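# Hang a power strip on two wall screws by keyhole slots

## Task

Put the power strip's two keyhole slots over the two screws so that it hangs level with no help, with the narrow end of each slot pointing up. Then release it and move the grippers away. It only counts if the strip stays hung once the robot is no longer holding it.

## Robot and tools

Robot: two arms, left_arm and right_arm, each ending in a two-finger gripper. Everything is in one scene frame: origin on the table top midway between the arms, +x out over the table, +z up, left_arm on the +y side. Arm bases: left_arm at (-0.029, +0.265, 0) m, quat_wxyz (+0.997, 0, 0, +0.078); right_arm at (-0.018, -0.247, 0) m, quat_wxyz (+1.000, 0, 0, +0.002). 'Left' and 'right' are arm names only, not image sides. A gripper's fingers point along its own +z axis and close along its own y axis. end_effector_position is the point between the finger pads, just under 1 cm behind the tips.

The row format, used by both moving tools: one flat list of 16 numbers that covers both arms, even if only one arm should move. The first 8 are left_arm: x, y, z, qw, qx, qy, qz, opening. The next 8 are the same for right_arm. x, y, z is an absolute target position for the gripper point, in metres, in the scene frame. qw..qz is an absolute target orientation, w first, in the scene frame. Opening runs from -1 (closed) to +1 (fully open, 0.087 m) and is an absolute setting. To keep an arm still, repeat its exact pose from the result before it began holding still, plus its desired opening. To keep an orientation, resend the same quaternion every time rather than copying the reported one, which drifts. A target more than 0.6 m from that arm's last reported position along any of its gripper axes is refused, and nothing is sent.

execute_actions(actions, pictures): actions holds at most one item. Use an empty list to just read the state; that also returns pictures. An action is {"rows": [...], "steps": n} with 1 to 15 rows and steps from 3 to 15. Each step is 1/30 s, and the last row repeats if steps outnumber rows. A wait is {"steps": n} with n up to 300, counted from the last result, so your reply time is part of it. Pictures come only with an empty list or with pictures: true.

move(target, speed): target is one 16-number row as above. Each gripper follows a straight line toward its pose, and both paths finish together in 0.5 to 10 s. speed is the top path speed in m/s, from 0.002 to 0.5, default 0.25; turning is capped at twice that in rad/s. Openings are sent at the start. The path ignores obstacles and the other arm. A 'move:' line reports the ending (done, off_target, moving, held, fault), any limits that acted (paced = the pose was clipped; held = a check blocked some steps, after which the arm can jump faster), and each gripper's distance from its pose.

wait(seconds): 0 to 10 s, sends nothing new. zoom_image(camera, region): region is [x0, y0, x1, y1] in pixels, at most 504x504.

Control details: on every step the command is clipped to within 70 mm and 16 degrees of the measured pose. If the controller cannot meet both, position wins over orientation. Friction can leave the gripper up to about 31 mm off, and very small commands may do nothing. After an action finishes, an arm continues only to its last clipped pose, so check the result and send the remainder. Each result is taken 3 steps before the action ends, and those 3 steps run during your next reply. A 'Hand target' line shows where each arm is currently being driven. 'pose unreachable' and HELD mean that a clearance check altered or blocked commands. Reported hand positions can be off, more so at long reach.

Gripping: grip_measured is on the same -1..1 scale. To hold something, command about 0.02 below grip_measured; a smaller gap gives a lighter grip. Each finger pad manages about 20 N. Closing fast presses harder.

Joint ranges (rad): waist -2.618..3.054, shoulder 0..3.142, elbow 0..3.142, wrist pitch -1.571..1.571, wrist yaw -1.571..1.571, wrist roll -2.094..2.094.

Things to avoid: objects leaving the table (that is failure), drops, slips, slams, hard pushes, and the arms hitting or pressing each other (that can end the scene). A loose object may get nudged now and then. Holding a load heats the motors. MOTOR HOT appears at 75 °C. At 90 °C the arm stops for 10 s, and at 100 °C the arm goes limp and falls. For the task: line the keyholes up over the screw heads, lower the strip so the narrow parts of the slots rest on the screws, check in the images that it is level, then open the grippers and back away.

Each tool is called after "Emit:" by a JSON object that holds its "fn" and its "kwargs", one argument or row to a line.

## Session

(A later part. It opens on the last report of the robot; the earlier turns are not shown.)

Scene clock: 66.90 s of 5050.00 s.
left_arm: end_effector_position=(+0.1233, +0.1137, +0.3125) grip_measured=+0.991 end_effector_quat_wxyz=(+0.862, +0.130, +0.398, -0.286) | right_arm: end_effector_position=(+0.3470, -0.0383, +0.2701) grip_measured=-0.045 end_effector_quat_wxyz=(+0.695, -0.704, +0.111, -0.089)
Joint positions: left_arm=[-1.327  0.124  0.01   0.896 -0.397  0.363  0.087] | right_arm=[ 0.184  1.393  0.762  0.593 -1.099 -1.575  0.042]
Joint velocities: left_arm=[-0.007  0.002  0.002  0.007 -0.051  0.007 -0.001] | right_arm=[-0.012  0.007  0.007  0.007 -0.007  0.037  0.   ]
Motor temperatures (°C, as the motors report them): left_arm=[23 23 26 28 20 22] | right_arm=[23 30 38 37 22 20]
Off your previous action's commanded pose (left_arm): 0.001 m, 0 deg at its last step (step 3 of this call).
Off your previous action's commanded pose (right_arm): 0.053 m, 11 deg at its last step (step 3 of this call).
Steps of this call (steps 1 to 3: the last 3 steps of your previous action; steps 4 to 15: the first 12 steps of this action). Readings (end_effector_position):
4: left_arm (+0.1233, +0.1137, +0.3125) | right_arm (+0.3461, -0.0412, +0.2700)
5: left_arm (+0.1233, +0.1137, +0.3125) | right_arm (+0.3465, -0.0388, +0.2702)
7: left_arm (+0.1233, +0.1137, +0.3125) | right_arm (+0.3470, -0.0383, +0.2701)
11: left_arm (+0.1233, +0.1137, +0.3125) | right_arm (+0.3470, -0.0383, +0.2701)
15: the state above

Back off with higher z, look.

Emit:
{"fn": "execute_actions", "kwargs": {
  "actions": [
    {"rows":[[0.123,0.113,0.312,0.862,0.132,0.398,-0.287,1, 0.347,-0.044,0.328,0.72,-0.685,0.04,-0.145,-0.3]]}
  ],
  "pictures": true
}}

Emit:
{"fn": "zoom_image", "kwargs": {
  "camera": "cam_left_wrist",
  "region": [385,260,465,370]
}}

Emit:
{"fn": "execute_actions", "kwargs": {
  "actions": [
    {"rows":[[0.123,0.113,0.312,0.862,0.132,0.398,-0.287,1, 0.352,-0.025,0.322,0.72,-0.685,0.048,-0.155,-0.3]]}
  ]
}}

Scene clock: 67.40 s of 5050.00 s.
left_arm: end_effector_position=(+0.1233, +0.1137, +0.3125) grip_measured=+0.991 end_effector_quat_wxyz=(+0.862, +0.130, +0.398, -0.286) | right_arm: end_effector_position=(+0.3459, -0.0421, +0.2708) grip_measured=-0.045 end_effector_quat_wxyz=(+0.697, -0.705, +0.109, -0.080)
Joint positions: left_arm=[-1.327  0.124  0.01   0.896 -0.397  0.363  0.087] | right_arm=[ 0.165  1.393  0.766  0.588 -1.133 -1.567  0.042]
Joint velocities: left_arm=[-0.017 -0.017 -0.012  0.051  0.037 -0.022  0.001] | right_arm=[-0.012  0.002 -0.007 -0.037 -0.081  0.022 -0.001]
Motor temperatures (°C, as the motors report them): left_arm=[23 23 26 28 20 22] | right_arm=[23 30 38 37 22 20]
Off your previous action's commanded pose (left_arm): 0.001 m, 0 deg at its last step (step 3 of this call).
Off your previous action's commanded pose (right_arm): 0.052 m, 11 deg at its last step (step 3 of this call).
Steps of this call (steps 1 to 3: the last 3 steps of your previous action; steps 4 to 15: the first 12 steps of this action). Readings (end_effector_position):
4: left_arm (+0.1233, +0.1137, +0.3125) | right_arm (+0.3470, -0.0396, +0.2704)
5: left_arm (+0.1233, +0.1137, +0.3125) | right_arm (+0.3470, -0.0406, +0.2706)
7: left_arm (+0.1233, +0.1137, +0.3125) | right_arm (+0.3466, -0.0418, +0.2710)
11: left_arm (+0.1233, +0.1137, +0.3125) | right_arm (+0.3460, -0.0421, +0.2709)
15: the state above

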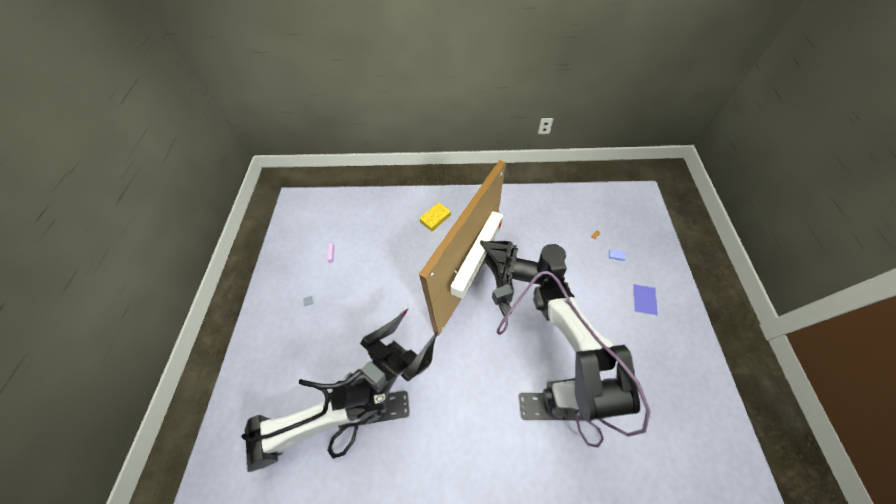

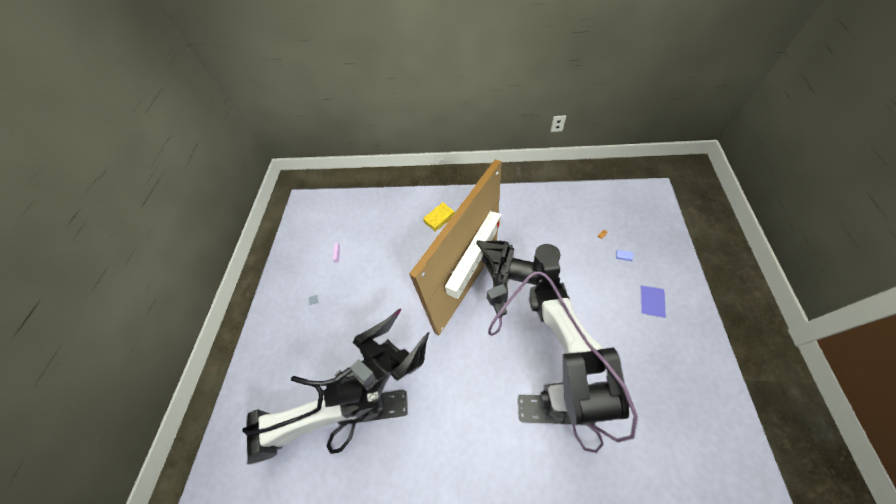

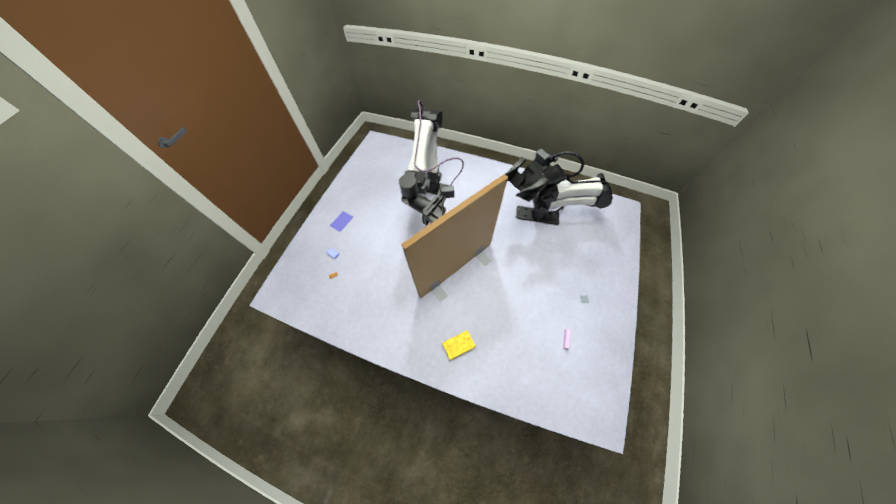

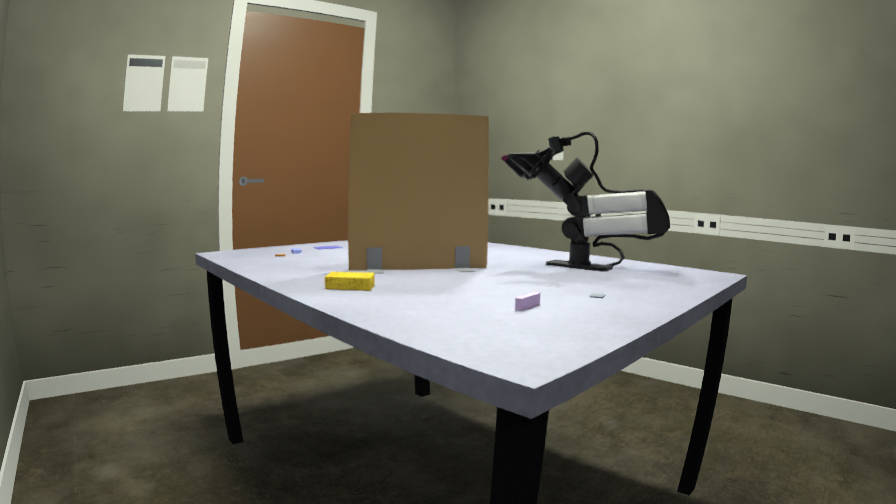

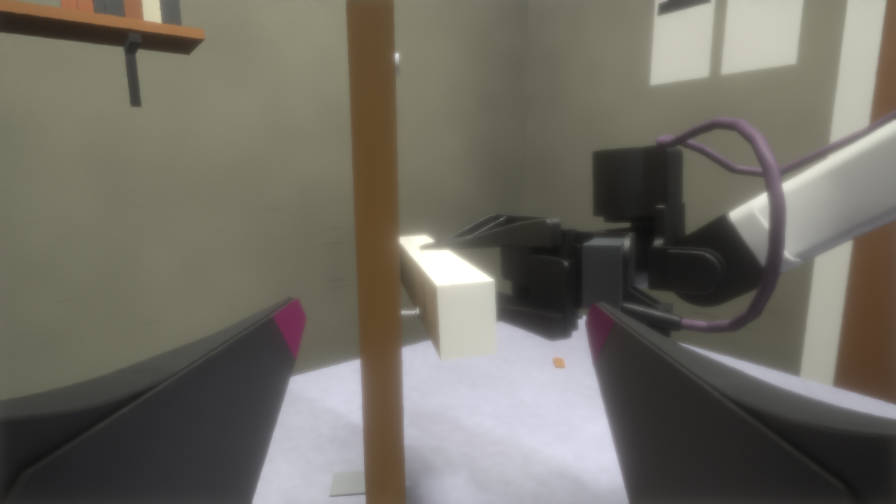

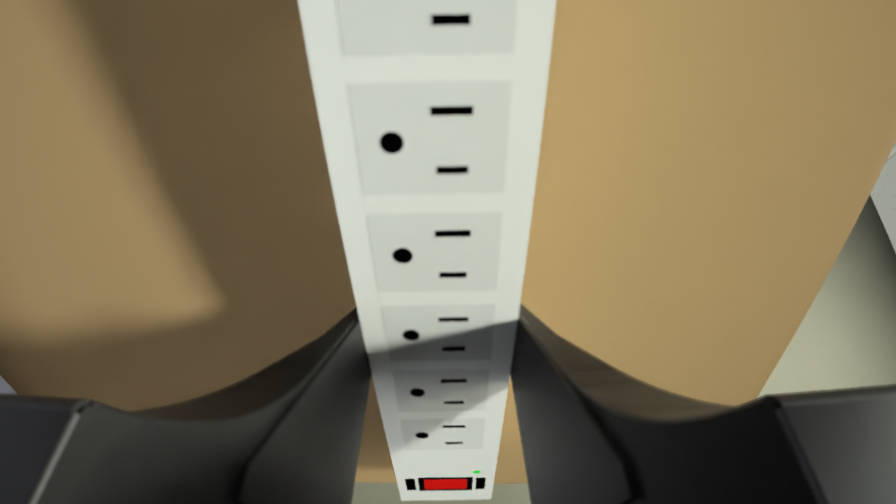

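Region (385, 260, 465, 370) of cam_left_wrist's 896x504 image, scaled by 4.582, with more detail than that image has; it fills the left 367 columns of this view, and the rest is white.

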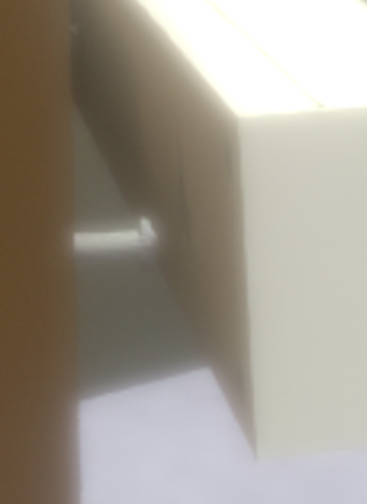

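Scene clock: 67.90 s of 5050.00 s.
left_arm: end_effector_position=(+0.1233, +0.1137, +0.3125) grip_measured=+0.991 end_effector_quat_wxyz=(+0.862, +0.130, +0.398, -0.286) | right_arm: end_effector_position=(+0.3473, -0.0382, +0.2707) grip_measured=-0.045 end_effector_quat_wxyz=(+0.696, -0.704, +0.114, -0.086)
Joint positions: left_arm=[-1.327  0.124  0.01   0.896 -0.397  0.363  0.087] | right_arm=[ 0.184  1.393  0.766  0.588 -1.1   -1.568  0.042]
Joint velocities: left_arm=[-0.007 -0.007 -0.007  0.007 -0.037  0.037 -0.002] | right_arm=[ 0.007 -0.007  0.007 -0.007 -0.007  0.022 -0.   ]
Motor temperatures (°C, as the motors report them): left_arm=[23 23 26 28 20 22] | right_arm=[23 30 38 37 22 20]
Off your previous action's commanded pose (left_arm): 0.001 m, 0 deg at its last step (step 3 of this call).
Off your previous action's commanded pose (right_arm): 0.057 m, 11 deg at its last step (step 3 of this call).
Steps of this call (steps 1 to 3: the last 3 steps of your previous action; steps 4 to 15: the first 12 steps of this action). Readings (end_effector_position):
4: left_arm (+0.1233, +0.1137, +0.3125) | right_arm (+0.3463, -0.0409, +0.2708)
5: left_arm (+0.1233, +0.1137, +0.3125) | right_arm (+0.3467, -0.0384, +0.2708)
7: left_arm (+0.1233, +0.1137, +0.3125) | right_arm (+0.3473, -0.0382, +0.2707)
11: left_arm (+0.1233, +0.1137, +0.3125) | right_arm (+0.3473, -0.0382, +0.2707)
15: the state above

Emit:
{"fn": "execute_actions", "kwargs": {
  "actions": [
    {"rows":[[0.123,0.113,0.312,0.862,0.132,0.398,-0.287,1, 0.347,-0.044,0.318,0.72,-0.685,0.018,-0.165,-0.3]]}
  ]
}}

Emit:
{"fn": "execute_actions", "kwargs": {
  "actions": [
    {"rows":[[0.123,0.113,0.312,0.862,0.132,0.398,-0.287,1, 0.345,-0.032,0.318,0.72,-0.685,0.016,-0.163,-0.3]]}
  ]
}}

Emit:
{"fn": "execute_actions", "kwargs": {
  "actions": [
    {"rows":[[0.123,0.113,0.312,0.862,0.132,0.398,-0.287,1, 0.351,-0.024,0.318,0.72,-0.685,0.028,-0.175,-0.3]]}
  ]
}}

Scene clock: 68.43 s of 5050.00 s.
left_arm: end_effector_position=(+0.1233, +0.1137, +0.3125) grip_measured=+0.991 end_effector_quat_wxyz=(+0.862, +0.130, +0.398, -0.286) | right_arm: end_effector_position=(+0.3457, -0.0421, +0.2721) grip_measured=-0.045 end_effector_quat_wxyz=(+0.696, -0.706, +0.099, -0.090)
Joint positions: left_arm=[-1.327  0.124  0.01   0.896 -0.397  0.363  0.087] | right_arm=[ 0.164  1.393  0.766  0.588 -1.136 -1.595  0.042]
Joint velocities: left_arm=[-0.002 -0.002  0.017 -0.007 -0.022 -0.037 -0.001] | right_arm=[-0.002 -0.012  0.002 -0.037  0.007  0.022 -0.001]
Motor temperatures (°C, as the motors report them): left_arm=[23 23 26 28 20 22] | right_arm=[23 30 38 37 22 20]
Off your previous action's commanded pose (left_arm): 0.001 m, 0 deg at its last step (step 3 of this call).
Off your previous action's commanded pose (right_arm): 0.053 m, 11 deg at its last step (step 3 of this call).
Steps of this call (steps 1 to 3: the last 3 steps of your previous action; step 4: nothing new was sent; steps 5 to 16: the first 12 steps of this action). Readings (end_effector_position):
5: left_arm (+0.1233, +0.1137, +0.3125) | right_arm (+0.3471, -0.0394, +0.2710)
6: left_arm (+0.1233, +0.1137, +0.3125) | right_arm (+0.3472, -0.0405, +0.2714)
8: left_arm (+0.1233, +0.1137, +0.3125) | right_arm (+0.3466, -0.0418, +0.2718)
12: left_arm (+0.1233, +0.1137, +0.3125) | right_arm (+0.3459, -0.0422, +0.2721)
16: the state above

Scene clock: 68.93 s of 5050.00 s.
left_arm: end_effector_position=(+0.1233, +0.1137, +0.3125) grip_measured=+0.991 end_effector_quat_wxyz=(+0.862, +0.130, +0.398, -0.286) | right_arm: end_effector_position=(+0.3465, -0.0390, +0.2719) grip_measured=-0.045 end_effector_quat_wxyz=(+0.695, -0.706, +0.101, -0.093)
Joint positions: left_arm=[-1.327  0.124  0.01   0.896 -0.397  0.363  0.087] | right_arm=[ 0.179  1.393  0.766  0.587 -1.112 -1.597  0.042]
Joint velocities: left_arm=[-0.002  0.022  0.002 -0.095 -0.022 -0.037  0.001] | right_arm=[-0.002 -0.002 -0.017 -0.007  0.037  0.037 -0.   ]
Motor temperatures (°C, as the motors report them): left_arm=[23 23 26 28 20 22] | right_arm=[23 30 38 37 22 20]
Off your previous action's commanded pose (left_arm): 0.001 m, 0 deg at its last step (step 3 of this call).
Off your previous action's commanded pose (right_arm): 0.046 m, 13 deg at its last step (step 3 of this call).
Steps of this call (steps 1 to 3: the last 3 steps of your previous action; steps 4 to 15: the first 12 steps of this action). Readings (end_effector_position):
4: left_arm (+0.1233, +0.1137, +0.3125) | right_arm (+0.3457, -0.0417, +0.2721)
5: left_arm (+0.1233, +0.1137, +0.3125) | right_arm (+0.3457, -0.0408, +0.2721)
7: left_arm (+0.1233, +0.1137, +0.3125) | right_arm (+0.3460, -0.0396, +0.2719)
11: left_arm (+0.1233, +0.1137, +0.3125) | right_arm (+0.3464, -0.0390, +0.2719)
15: the state above

Scene clock: 69.43 s of 5050.00 s.
left_arm: end_effector_position=(+0.1233, +0.1137, +0.3125) grip_measured=+0.991 end_effector_quat_wxyz=(+0.862, +0.130, +0.398, -0.286) | right_arm: end_effector_position=(+0.3472, -0.0374, +0.2716) grip_measured=-0.045 end_effector_quat_wxyz=(+0.694, -0.706, +0.104, -0.096)
Joint positions: left_arm=[-1.327  0.124  0.01   0.896 -0.397  0.363  0.087] | right_arm=[ 0.187  1.393  0.766  0.585 -1.096 -1.6    0.042]
Joint velocities: left_arm=[ 0.002 -0.012 -0.012  0.007 -0.051  0.007 -0.001] | right_arm=[ 0.017  0.002 -0.002 -0.037  0.022  0.007 -0.   ]
Motor temperatures (°C, as the motors report them): left_arm=[23 23 26 28 20 22] | right_arm=[23 30 38 37 22 20]
Off your previous action's commanded pose (left_arm): 0.001 m, 0 deg at its last step (step 3 of this call).
Off your previous action's commanded pose (right_arm): 0.047 m, 13 deg at its last step (step 3 of this call).
Steps of this call (steps 1 to 3: the last 3 steps of your previous action; steps 4 to 15: the first 12 steps of this action). Readings (end_effector_position):
4: left_arm (+0.1233, +0.1137, +0.3125) | right_arm (+0.3468, -0.0380, +0.2719)
5: left_arm (+0.1233, +0.1137, +0.3125) | right_arm (+0.3473, -0.0374, +0.2717)
7: left_arm (+0.1233, +0.1137, +0.3125) | right_arm (+0.3472, -0.0374, +0.2716)
11: left_arm (+0.1233, +0.1137, +0.3125) | right_arm (+0.3472, -0.0374, +0.2716)
15: the state above

Emit:
{"fn": "execute_actions", "kwargs": {
  "actions": [
    {"rows":[[0.123,0.113,0.312,0.862,0.132,0.398,-0.287,1, 0.350,-0.044,0.313,0.72,-0.685,0.024,-0.172,-0.3]]}
  ]
}}

Emit:
{"fn": "execute_actions", "kwargs": {
  "actions": [
    {"rows":[[0.123,0.113,0.312,0.862,0.132,0.398,-0.287,1, 0.354,-0.034,0.315,0.72,-0.685,0.036,-0.184,-0.3]]}
  ]
}}

Emit:
{"fn": "execute_actions", "kwargs": {
  "actions": [
    {"rows":[[0.123,0.113,0.312,0.862,0.132,0.398,-0.287,1, 0.356,-0.027,0.315,0.72,-0.685,0.04,-0.188,-0.3]]}
  ]
}}

Scene clock: 70.10 s of 5050.00 s.
left_arm: end_effector_position=(+0.1233, +0.1137, +0.3125) grip_measured=+0.991 end_effector_quat_wxyz=(+0.862, +0.130, +0.398, -0.286) | right_arm: end_effector_position=(+0.3473, -0.0410, +0.2700) grip_measured=-0.045 end_effector_quat_wxyz=(+0.693, -0.708, +0.097, -0.096)
Joint positions: left_arm=[-1.327  0.124  0.01   0.896 -0.397  0.363  0.087] | right_arm=[ 0.17   1.398  0.766  0.585 -1.122 -1.615  0.042]
Joint velocities: left_arm=[-0.002 -0.002  0.002  0.007 -0.022 -0.081 -0.   ] | right_arm=[ 0.007 -0.007  0.002 -0.066 -0.037 -0.022 -0.   ]
Motor temperatures (°C, as the motors report them): left_arm=[23 23 26 28 20 22] | right_arm=[23 30 38 38 22 20]
Off your previous action's commanded pose (left_arm): 0.001 m, 0 deg at its last step (step 3 of this call).
Off your previous action's commanded pose (right_arm): 0.048 m, 13 deg at its last step (step 3 of this call).
Steps of this call (steps 1 to 3: the last 3 steps of your previous action; steps 4 to 8: nothing new was sent; steps 9 to 20: the first 12 steps of this action). Readings (end_effector_position):
9: left_arm (+0.1233, +0.1137, +0.3125) | right_arm (+0.3473, -0.0387, +0.2714)
10: left_arm (+0.1233, +0.1137, +0.3125) | right_arm (+0.3476, -0.0397, +0.2711)
12: left_arm (+0.1233, +0.1137, +0.3125) | right_arm (+0.3476, -0.0405, +0.2702)
16: left_arm (+0.1233, +0.1137, +0.3125) | right_arm (+0.3473, -0.0408, +0.2701)
20: the state above

Scene clock: 70.60 s of 5050.00 s.
left_arm: end_effector_position=(+0.1233, +0.1137, +0.3125) grip_measured=+0.991 end_effector_quat_wxyz=(+0.862, +0.130, +0.398, -0.286) | right_arm: end_effector_position=(+0.3492, -0.0363, +0.2699) grip_measured=-0.045 end_effector_quat_wxyz=(+0.692, -0.707, +0.104, -0.103)
Joint positions: left_arm=[-1.327  0.124  0.01   0.896 -0.397  0.363  0.087] | right_arm=[ 0.194  1.398  0.766  0.586 -1.08  -1.615  0.042]
Joint velocities: left_arm=[-0.002  0.007 -0.007  0.007  0.051 -0.051 -0.   ] | right_arm=[-0.007 -0.007 -0.007 -0.007  0.037 -0.022  0.001]
Motor temperatures (°C, as the motors report them): left_arm=[23 23 26 28 20 22] | right_arm=[23 30 38 38 22 20]
Off your previous action's commanded pose (left_arm): 0.001 m, 0 deg at its last step (step 3 of this call).
Off your previous action's commanded pose (right_arm): 0.043 m, 13 deg at its last step (step 3 of this call).
Steps of this call (steps 1 to 3: the last 3 steps of your previous action; steps 4 to 15: the first 12 steps of this action). Readings (end_effector_position):
4: left_arm (+0.1233, +0.1137, +0.3125) | right_arm (+0.3475, -0.0403, +0.2700)
5: left_arm (+0.1233, +0.1137, +0.3125) | right_arm (+0.3479, -0.0391, +0.2700)
7: left_arm (+0.1233, +0.1137, +0.3125) | right_arm (+0.3487, -0.0373, +0.2699)
11: left_arm (+0.1233, +0.1137, +0.3125) | right_arm (+0.3491, -0.0363, +0.2698)
15: the state above

Scene clock: 71.10 s of 5050.00 s.
left_arm: end_effector_position=(+0.1233, +0.1137, +0.3125) grip_measured=+0.991 end_effector_quat_wxyz=(+0.862, +0.130, +0.398, -0.286) | right_arm: end_effector_position=(+0.3504, -0.0325, +0.2698) grip_measured=-0.045 end_effector_quat_wxyz=(+0.690, -0.707, +0.108, -0.109)
Joint positions: left_arm=[-1.327  0.124  0.01   0.896 -0.397  0.363  0.087] | right_arm=[ 0.212  1.398  0.766  0.586 -1.046 -1.617  0.042]
Joint velocities: left_arm=[ 0.002 -0.007 -0.007 -0.022 -0.037  0.007  0.   ] | right_arm=[-0.007  0.007  0.002 -0.007 -0.051 -0.081  0.001]
Motor temperatures (°C, as the motors report them): left_arm=[23 23 26 28 20 22] | right_arm=[23 30 38 38 22 20]
Off your previous action's commanded pose (left_arm): 0.001 m, 0 deg at its last step (step 3 of this call).
Off your previous action's commanded pose (right_arm): 0.045 m, 13 deg at its last step (step 3 of this call).
Steps of this call (steps 1 to 3: the last 3 steps of your previous action; steps 4 to 15: the first 12 steps of this action). Readings (end_effector_position):
4: left_arm (+0.1233, +0.1137, +0.3125) | right_arm (+0.3492, -0.0356, +0.2699)
5: left_arm (+0.1233, +0.1137, +0.3125) | right_arm (+0.3495, -0.0343, +0.2698)
7: left_arm (+0.1233, +0.1137, +0.3125) | right_arm (+0.3502, -0.0323, +0.2698)
11: left_arm (+0.1233, +0.1137, +0.3125) | right_arm (+0.3504, -0.0325, +0.2698)
15: the state above

In. Open gradually.

Emit:
{"fn": "execute_actions", "kwargs": {
  "actions": [
    {"rows":[[0.123,0.113,0.312,0.862,0.132,0.398,-0.287,1, 0.352,-0.032,0.295,0.71,-0.69,0.06,-0.16,0.05],[0.123,0.113,0.312,0.862,0.132,0.398,-0.287,1, 0.352,-0.032,0.29,0.71,-0.69,0.06,-0.16,0.1],[0.123,0.113,0.312,0.862,0.132,0.398,-0.287,1, 0.352,-0.032,0.285,0.71,-0.69,0.06,-0.16,0.2],[0.123,0.113,0.312,0.862,0.132,0.398,-0.287,1, 0.352,-0.032,0.28,0.71,-0.69,0.07,-0.15,0.3],[0.123,0.113,0.312,0.862,0.132,0.398,-0.287,1, 0.352,-0.032,0.275,0.71,-0.69,0.07,-0.15,0.45]]}
  ]
}}

Emit:
{"fn": "execute_actions", "kwargs": {
  "actions": [
    {"rows":[[0.123,0.113,0.312,0.862,0.132,0.398,-0.287,1, 0.352,-0.032,0.27,0.71,-0.69,0.07,-0.15,0.9]]}
  ],
  "pictures": true
}}

Scene clock: 71.60 s of 5050.00 s.
left_arm: end_effector_position=(+0.1233, +0.1137, +0.3125) grip_measured=+0.991 end_effector_quat_wxyz=(+0.862, +0.130, +0.398, -0.286) | right_arm: end_effector_position=(+0.3514, -0.0327, +0.2638) grip_measured=+0.450 end_effector_quat_wxyz=(+0.696, -0.701, +0.096, -0.124)
Joint positions: left_arm=[-1.327  0.124  0.01   0.896 -0.397  0.363  0.087] | right_arm=[ 0.212  1.427  0.725  0.701 -1.043 -1.611  0.063]
Joint velocities: left_arm=[-0.002 -0.002 -0.007 -0.007  0.051 -0.022 -0.001] | right_arm=[ 0.002  0.027 -0.032  0.125  0.051  0.066  0.001]
Motor temperatures (°C, as the motors report them): left_arm=[23 23 26 28 20 22] | right_arm=[23 30 38 38 22 20]
Off your previous action's commanded pose (left_arm): 0.001 m, 0 deg at its last step (step 3 of this call).
Off your previous action's commanded pose (right_arm): 0.046 m, 12 deg at its last step (step 3 of this call).
Steps of this call (steps 1 to 3: the last 3 steps of your previous action; steps 4 to 15: the first 12 steps of this action). Readings (end_effector_position):
4: left_arm (+0.1233, +0.1137, +0.3125) | right_arm (+0.3503, -0.0326, +0.2693)
5: left_arm (+0.1233, +0.1137, +0.3125) | right_arm (+0.3501, -0.0327, +0.2683)
7: left_arm (+0.1233, +0.1137, +0.3125) | right_arm (+0.3504, -0.0331, +0.2629)
11: left_arm (+0.1233, +0.1137, +0.3125) | right_arm (+0.3511, -0.0329, +0.2636)
15: the state above

Scene clock: 72.10 s of 5050.00 s.
left_arm: end_effector_position=(+0.1233, +0.1137, +0.3125) grip_measured=+0.991 end_effector_quat_wxyz=(+0.862, +0.130, +0.398, -0.286) | right_arm: end_effector_position=(+0.3526, -0.0324, +0.2729) grip_measured=+0.900 end_effector_quat_wxyz=(+0.704, -0.691, +0.077, -0.143)
Joint positions: left_arm=[-1.327  0.124  0.01   0.896 -0.397  0.363  0.087] | right_arm=[ 0.212  1.443  0.721  0.788 -1.043 -1.603  0.083]
Joint velocities: left_arm=[ 0.007 -0.012  0.002  0.037 -0.007  0.051 -0.001] | right_arm=[0.012 0.012 0.007 0.051 0.037 0.007 0.   ]
Motor temperatures (°C, as the motors report them): left_arm=[23 23 26 28 20 22] | right_arm=[23 30 38 38 22 20]
Off your previous action's commanded pose (left_arm): 0.001 m, 0 deg at its last step (step 3 of this call).
Off your previous action's commanded pose (right_arm): 0.011 m, 5 deg at its last step (step 3 of this call).
Steps of this call (steps 1 to 3: the last 3 steps of your previous action; steps 4 to 15: the first 12 steps of this action). Readings (end_effector_position):
4: left_arm (+0.1233, +0.1137, +0.3125) | right_arm (+0.3516, -0.0326, +0.2645)
5: left_arm (+0.1233, +0.1137, +0.3125) | right_arm (+0.3516, -0.0326, +0.2670)
7: left_arm (+0.1233, +0.1137, +0.3125) | right_arm (+0.3515, -0.0327, +0.2717)
11: left_arm (+0.1233, +0.1137, +0.3125) | right_arm (+0.3521, -0.0325, +0.2729)
15: the state above

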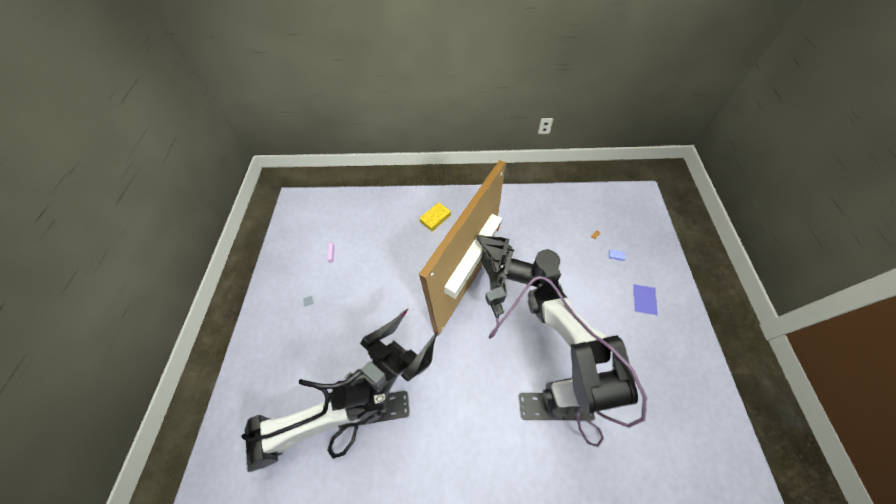

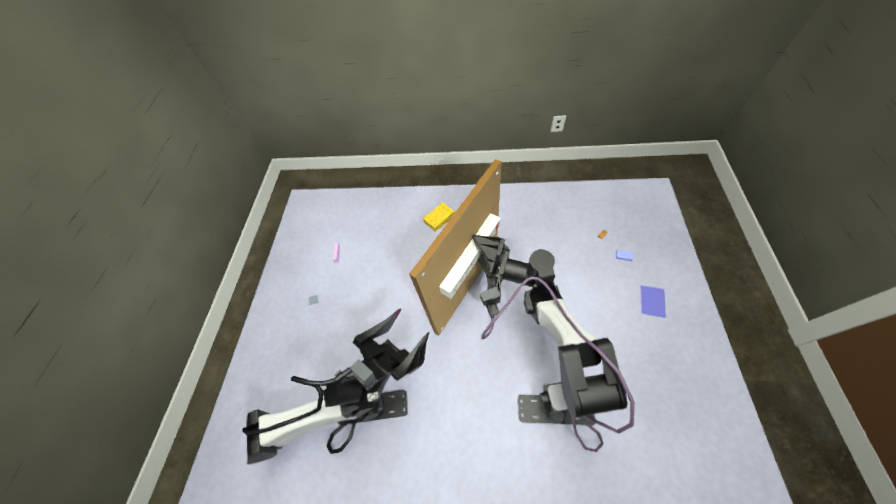

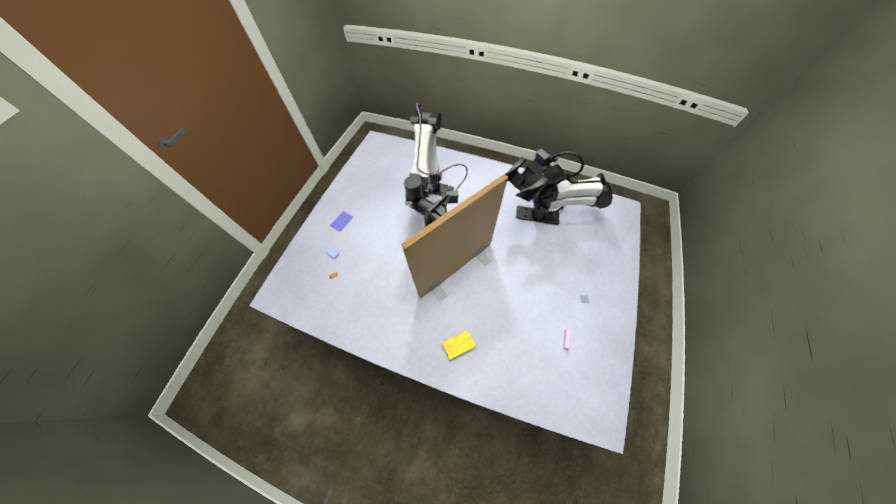

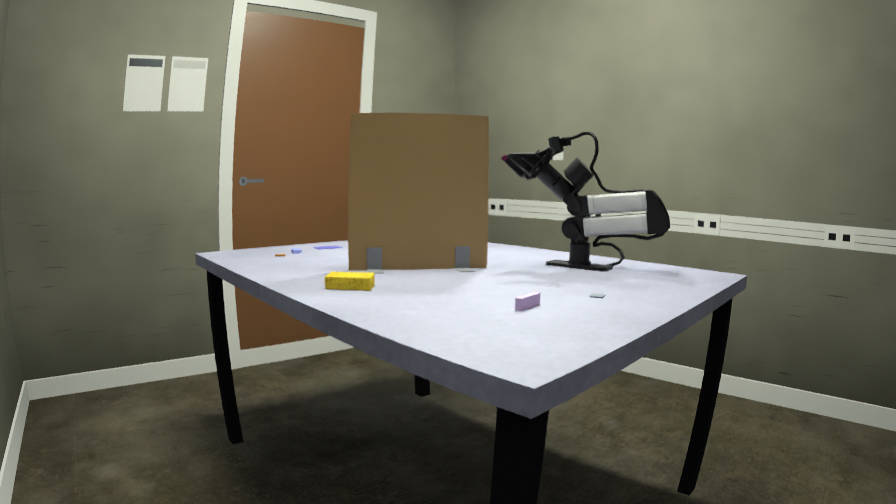

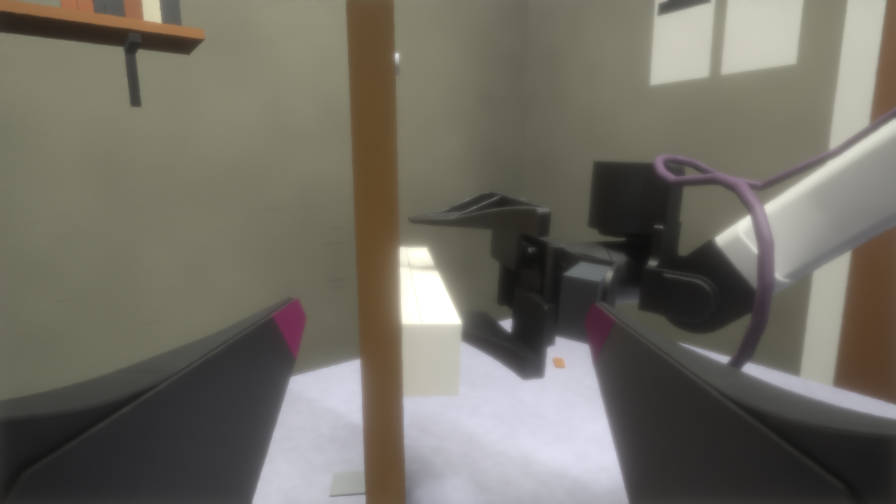

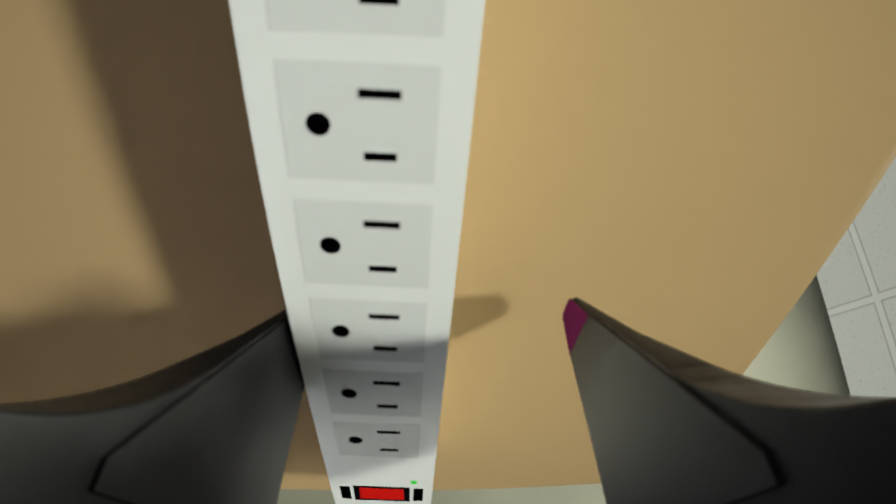

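Emit:
{"fn": "move", "kwargs": {
  "target": [0.123,0.113,0.312,0.862,0.132,0.398,-0.287,1, 0.33,-0.12,0.235,0.7,-0.7,0.1,-0.12,1],
  "speed": 0.15
}}

Emit:
{"fn": "finished_scene", "kwargs": {
  "scene": 2
}}

Scene clock: 73.57 s of 5050.00 s.
left_arm: end_effector_position=(+0.1233, +0.1137, +0.3125) grip_measured=+0.991 end_effector_quat_wxyz=(+0.862, +0.130, +0.398, -0.286) | right_arm: end_effector_position=(+0.3370, -0.1186, +0.2315) grip_measured=+0.981 end_effector_quat_wxyz=(+0.696, -0.701, +0.109, -0.111)
Joint positions: left_arm=[-1.327  0.124  0.01   0.896 -0.397  0.363  0.087] | right_arm=[-0.1    1.413  0.585  0.801 -1.355 -1.601  0.087]
Joint velocities: left_arm=[-0.012 -0.012 -0.002  0.037  0.037  0.066 -0.   ] | right_arm=[ 0.007  0.002 -0.002 -0.051 -0.037 -0.081 -0.   ]
Motor temperatures (°C, as the motors report them): left_arm=[23 23 26 28 20 22] | right_arm=[23 30 38 37 22 20]
Hand target (left_arm): +0.123, +0.113, +0.312; +0.861, +0.132, +0.398, -0.287
Hand target (right_arm): +0.331, -0.120, +0.235; +0.697, -0.700, +0.099, -0.120
Off your previous action's commanded pose (left_arm): 0.001 m, 0 deg at its last step (step 3 of this call).
Off your previous action's commanded pose (right_arm): 0.003 m, 1 deg at its last step (step 3 of this call).
Off the commanded pose (left_arm): 0.001 m, 0 deg.
Off the commanded pose (right_arm): 0.008 m, 2 deg.
Kept back: nothing.
move: done

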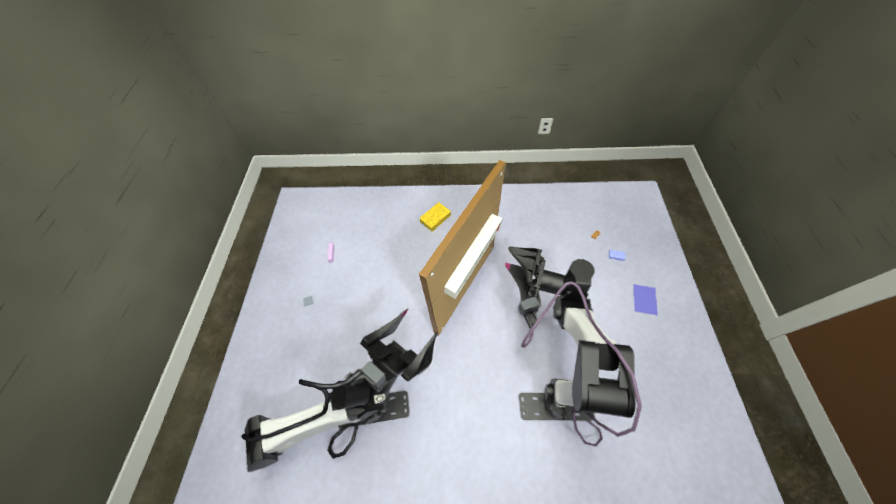

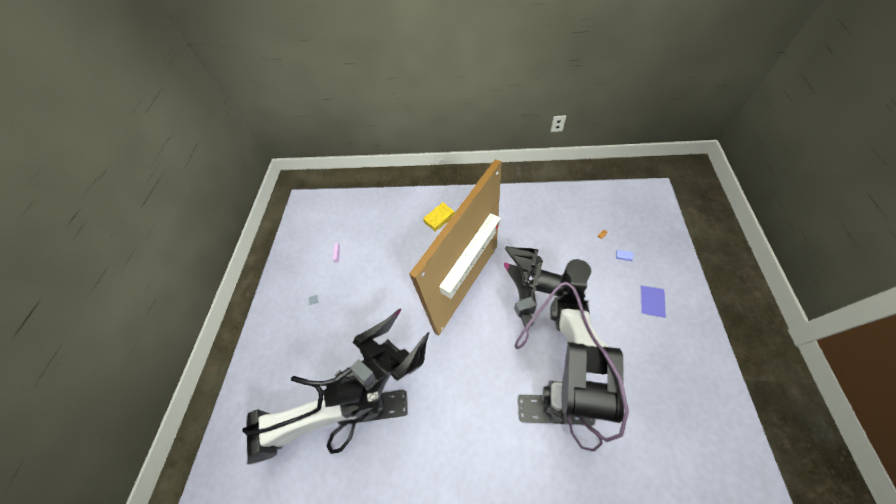

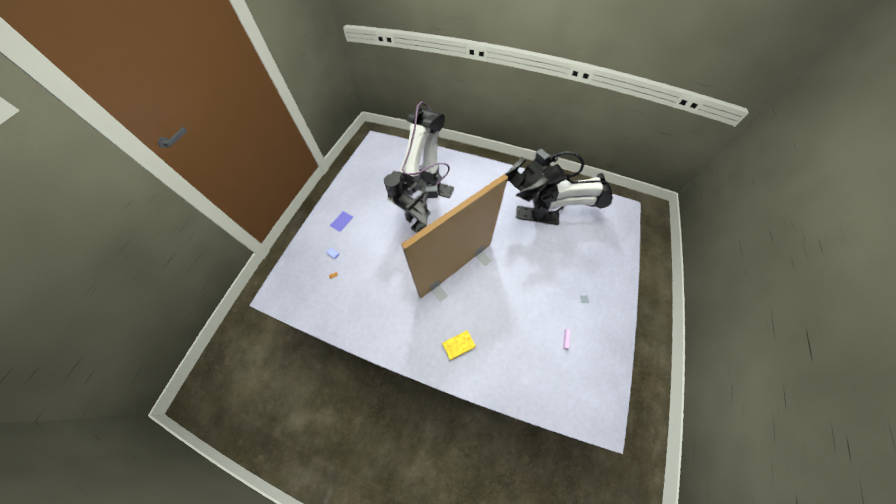

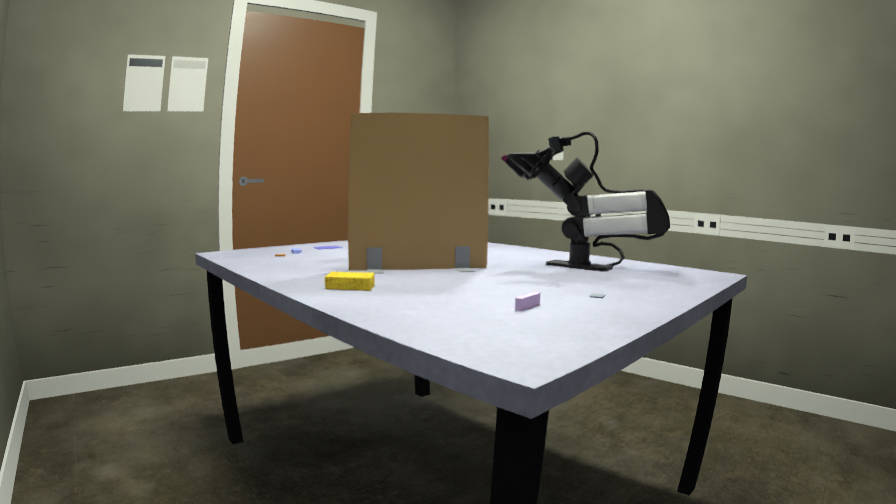

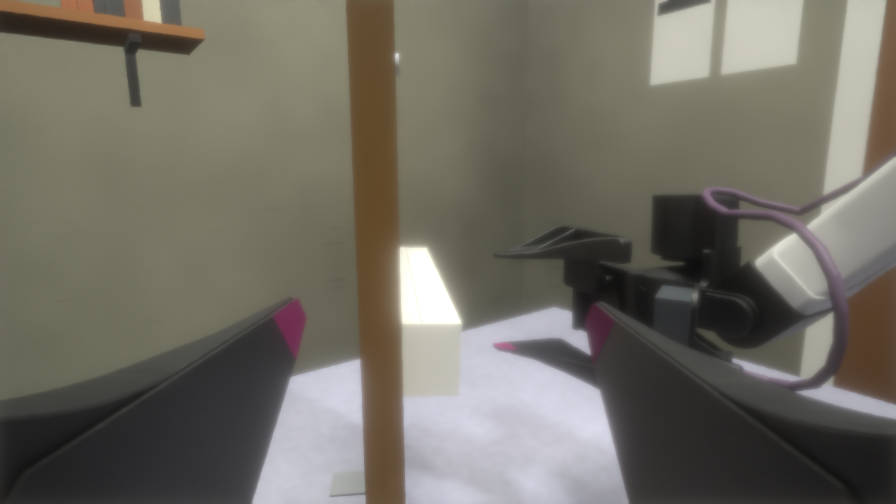

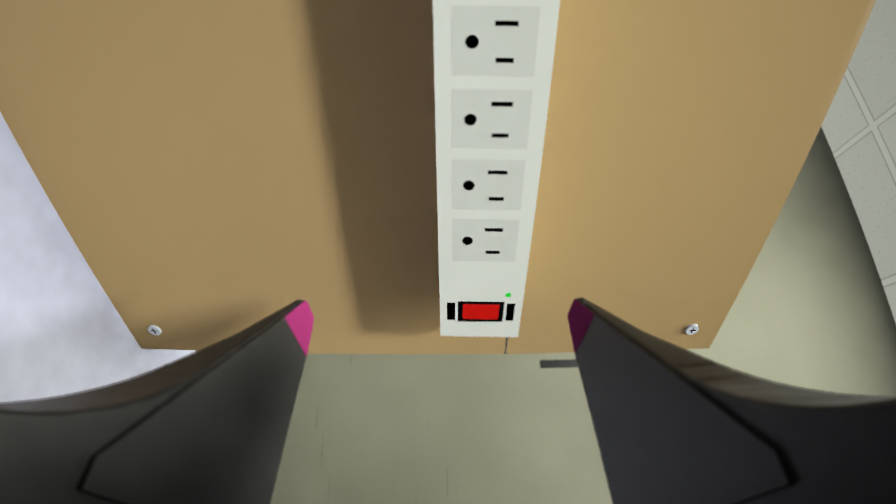

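The scene is finished: the task was done.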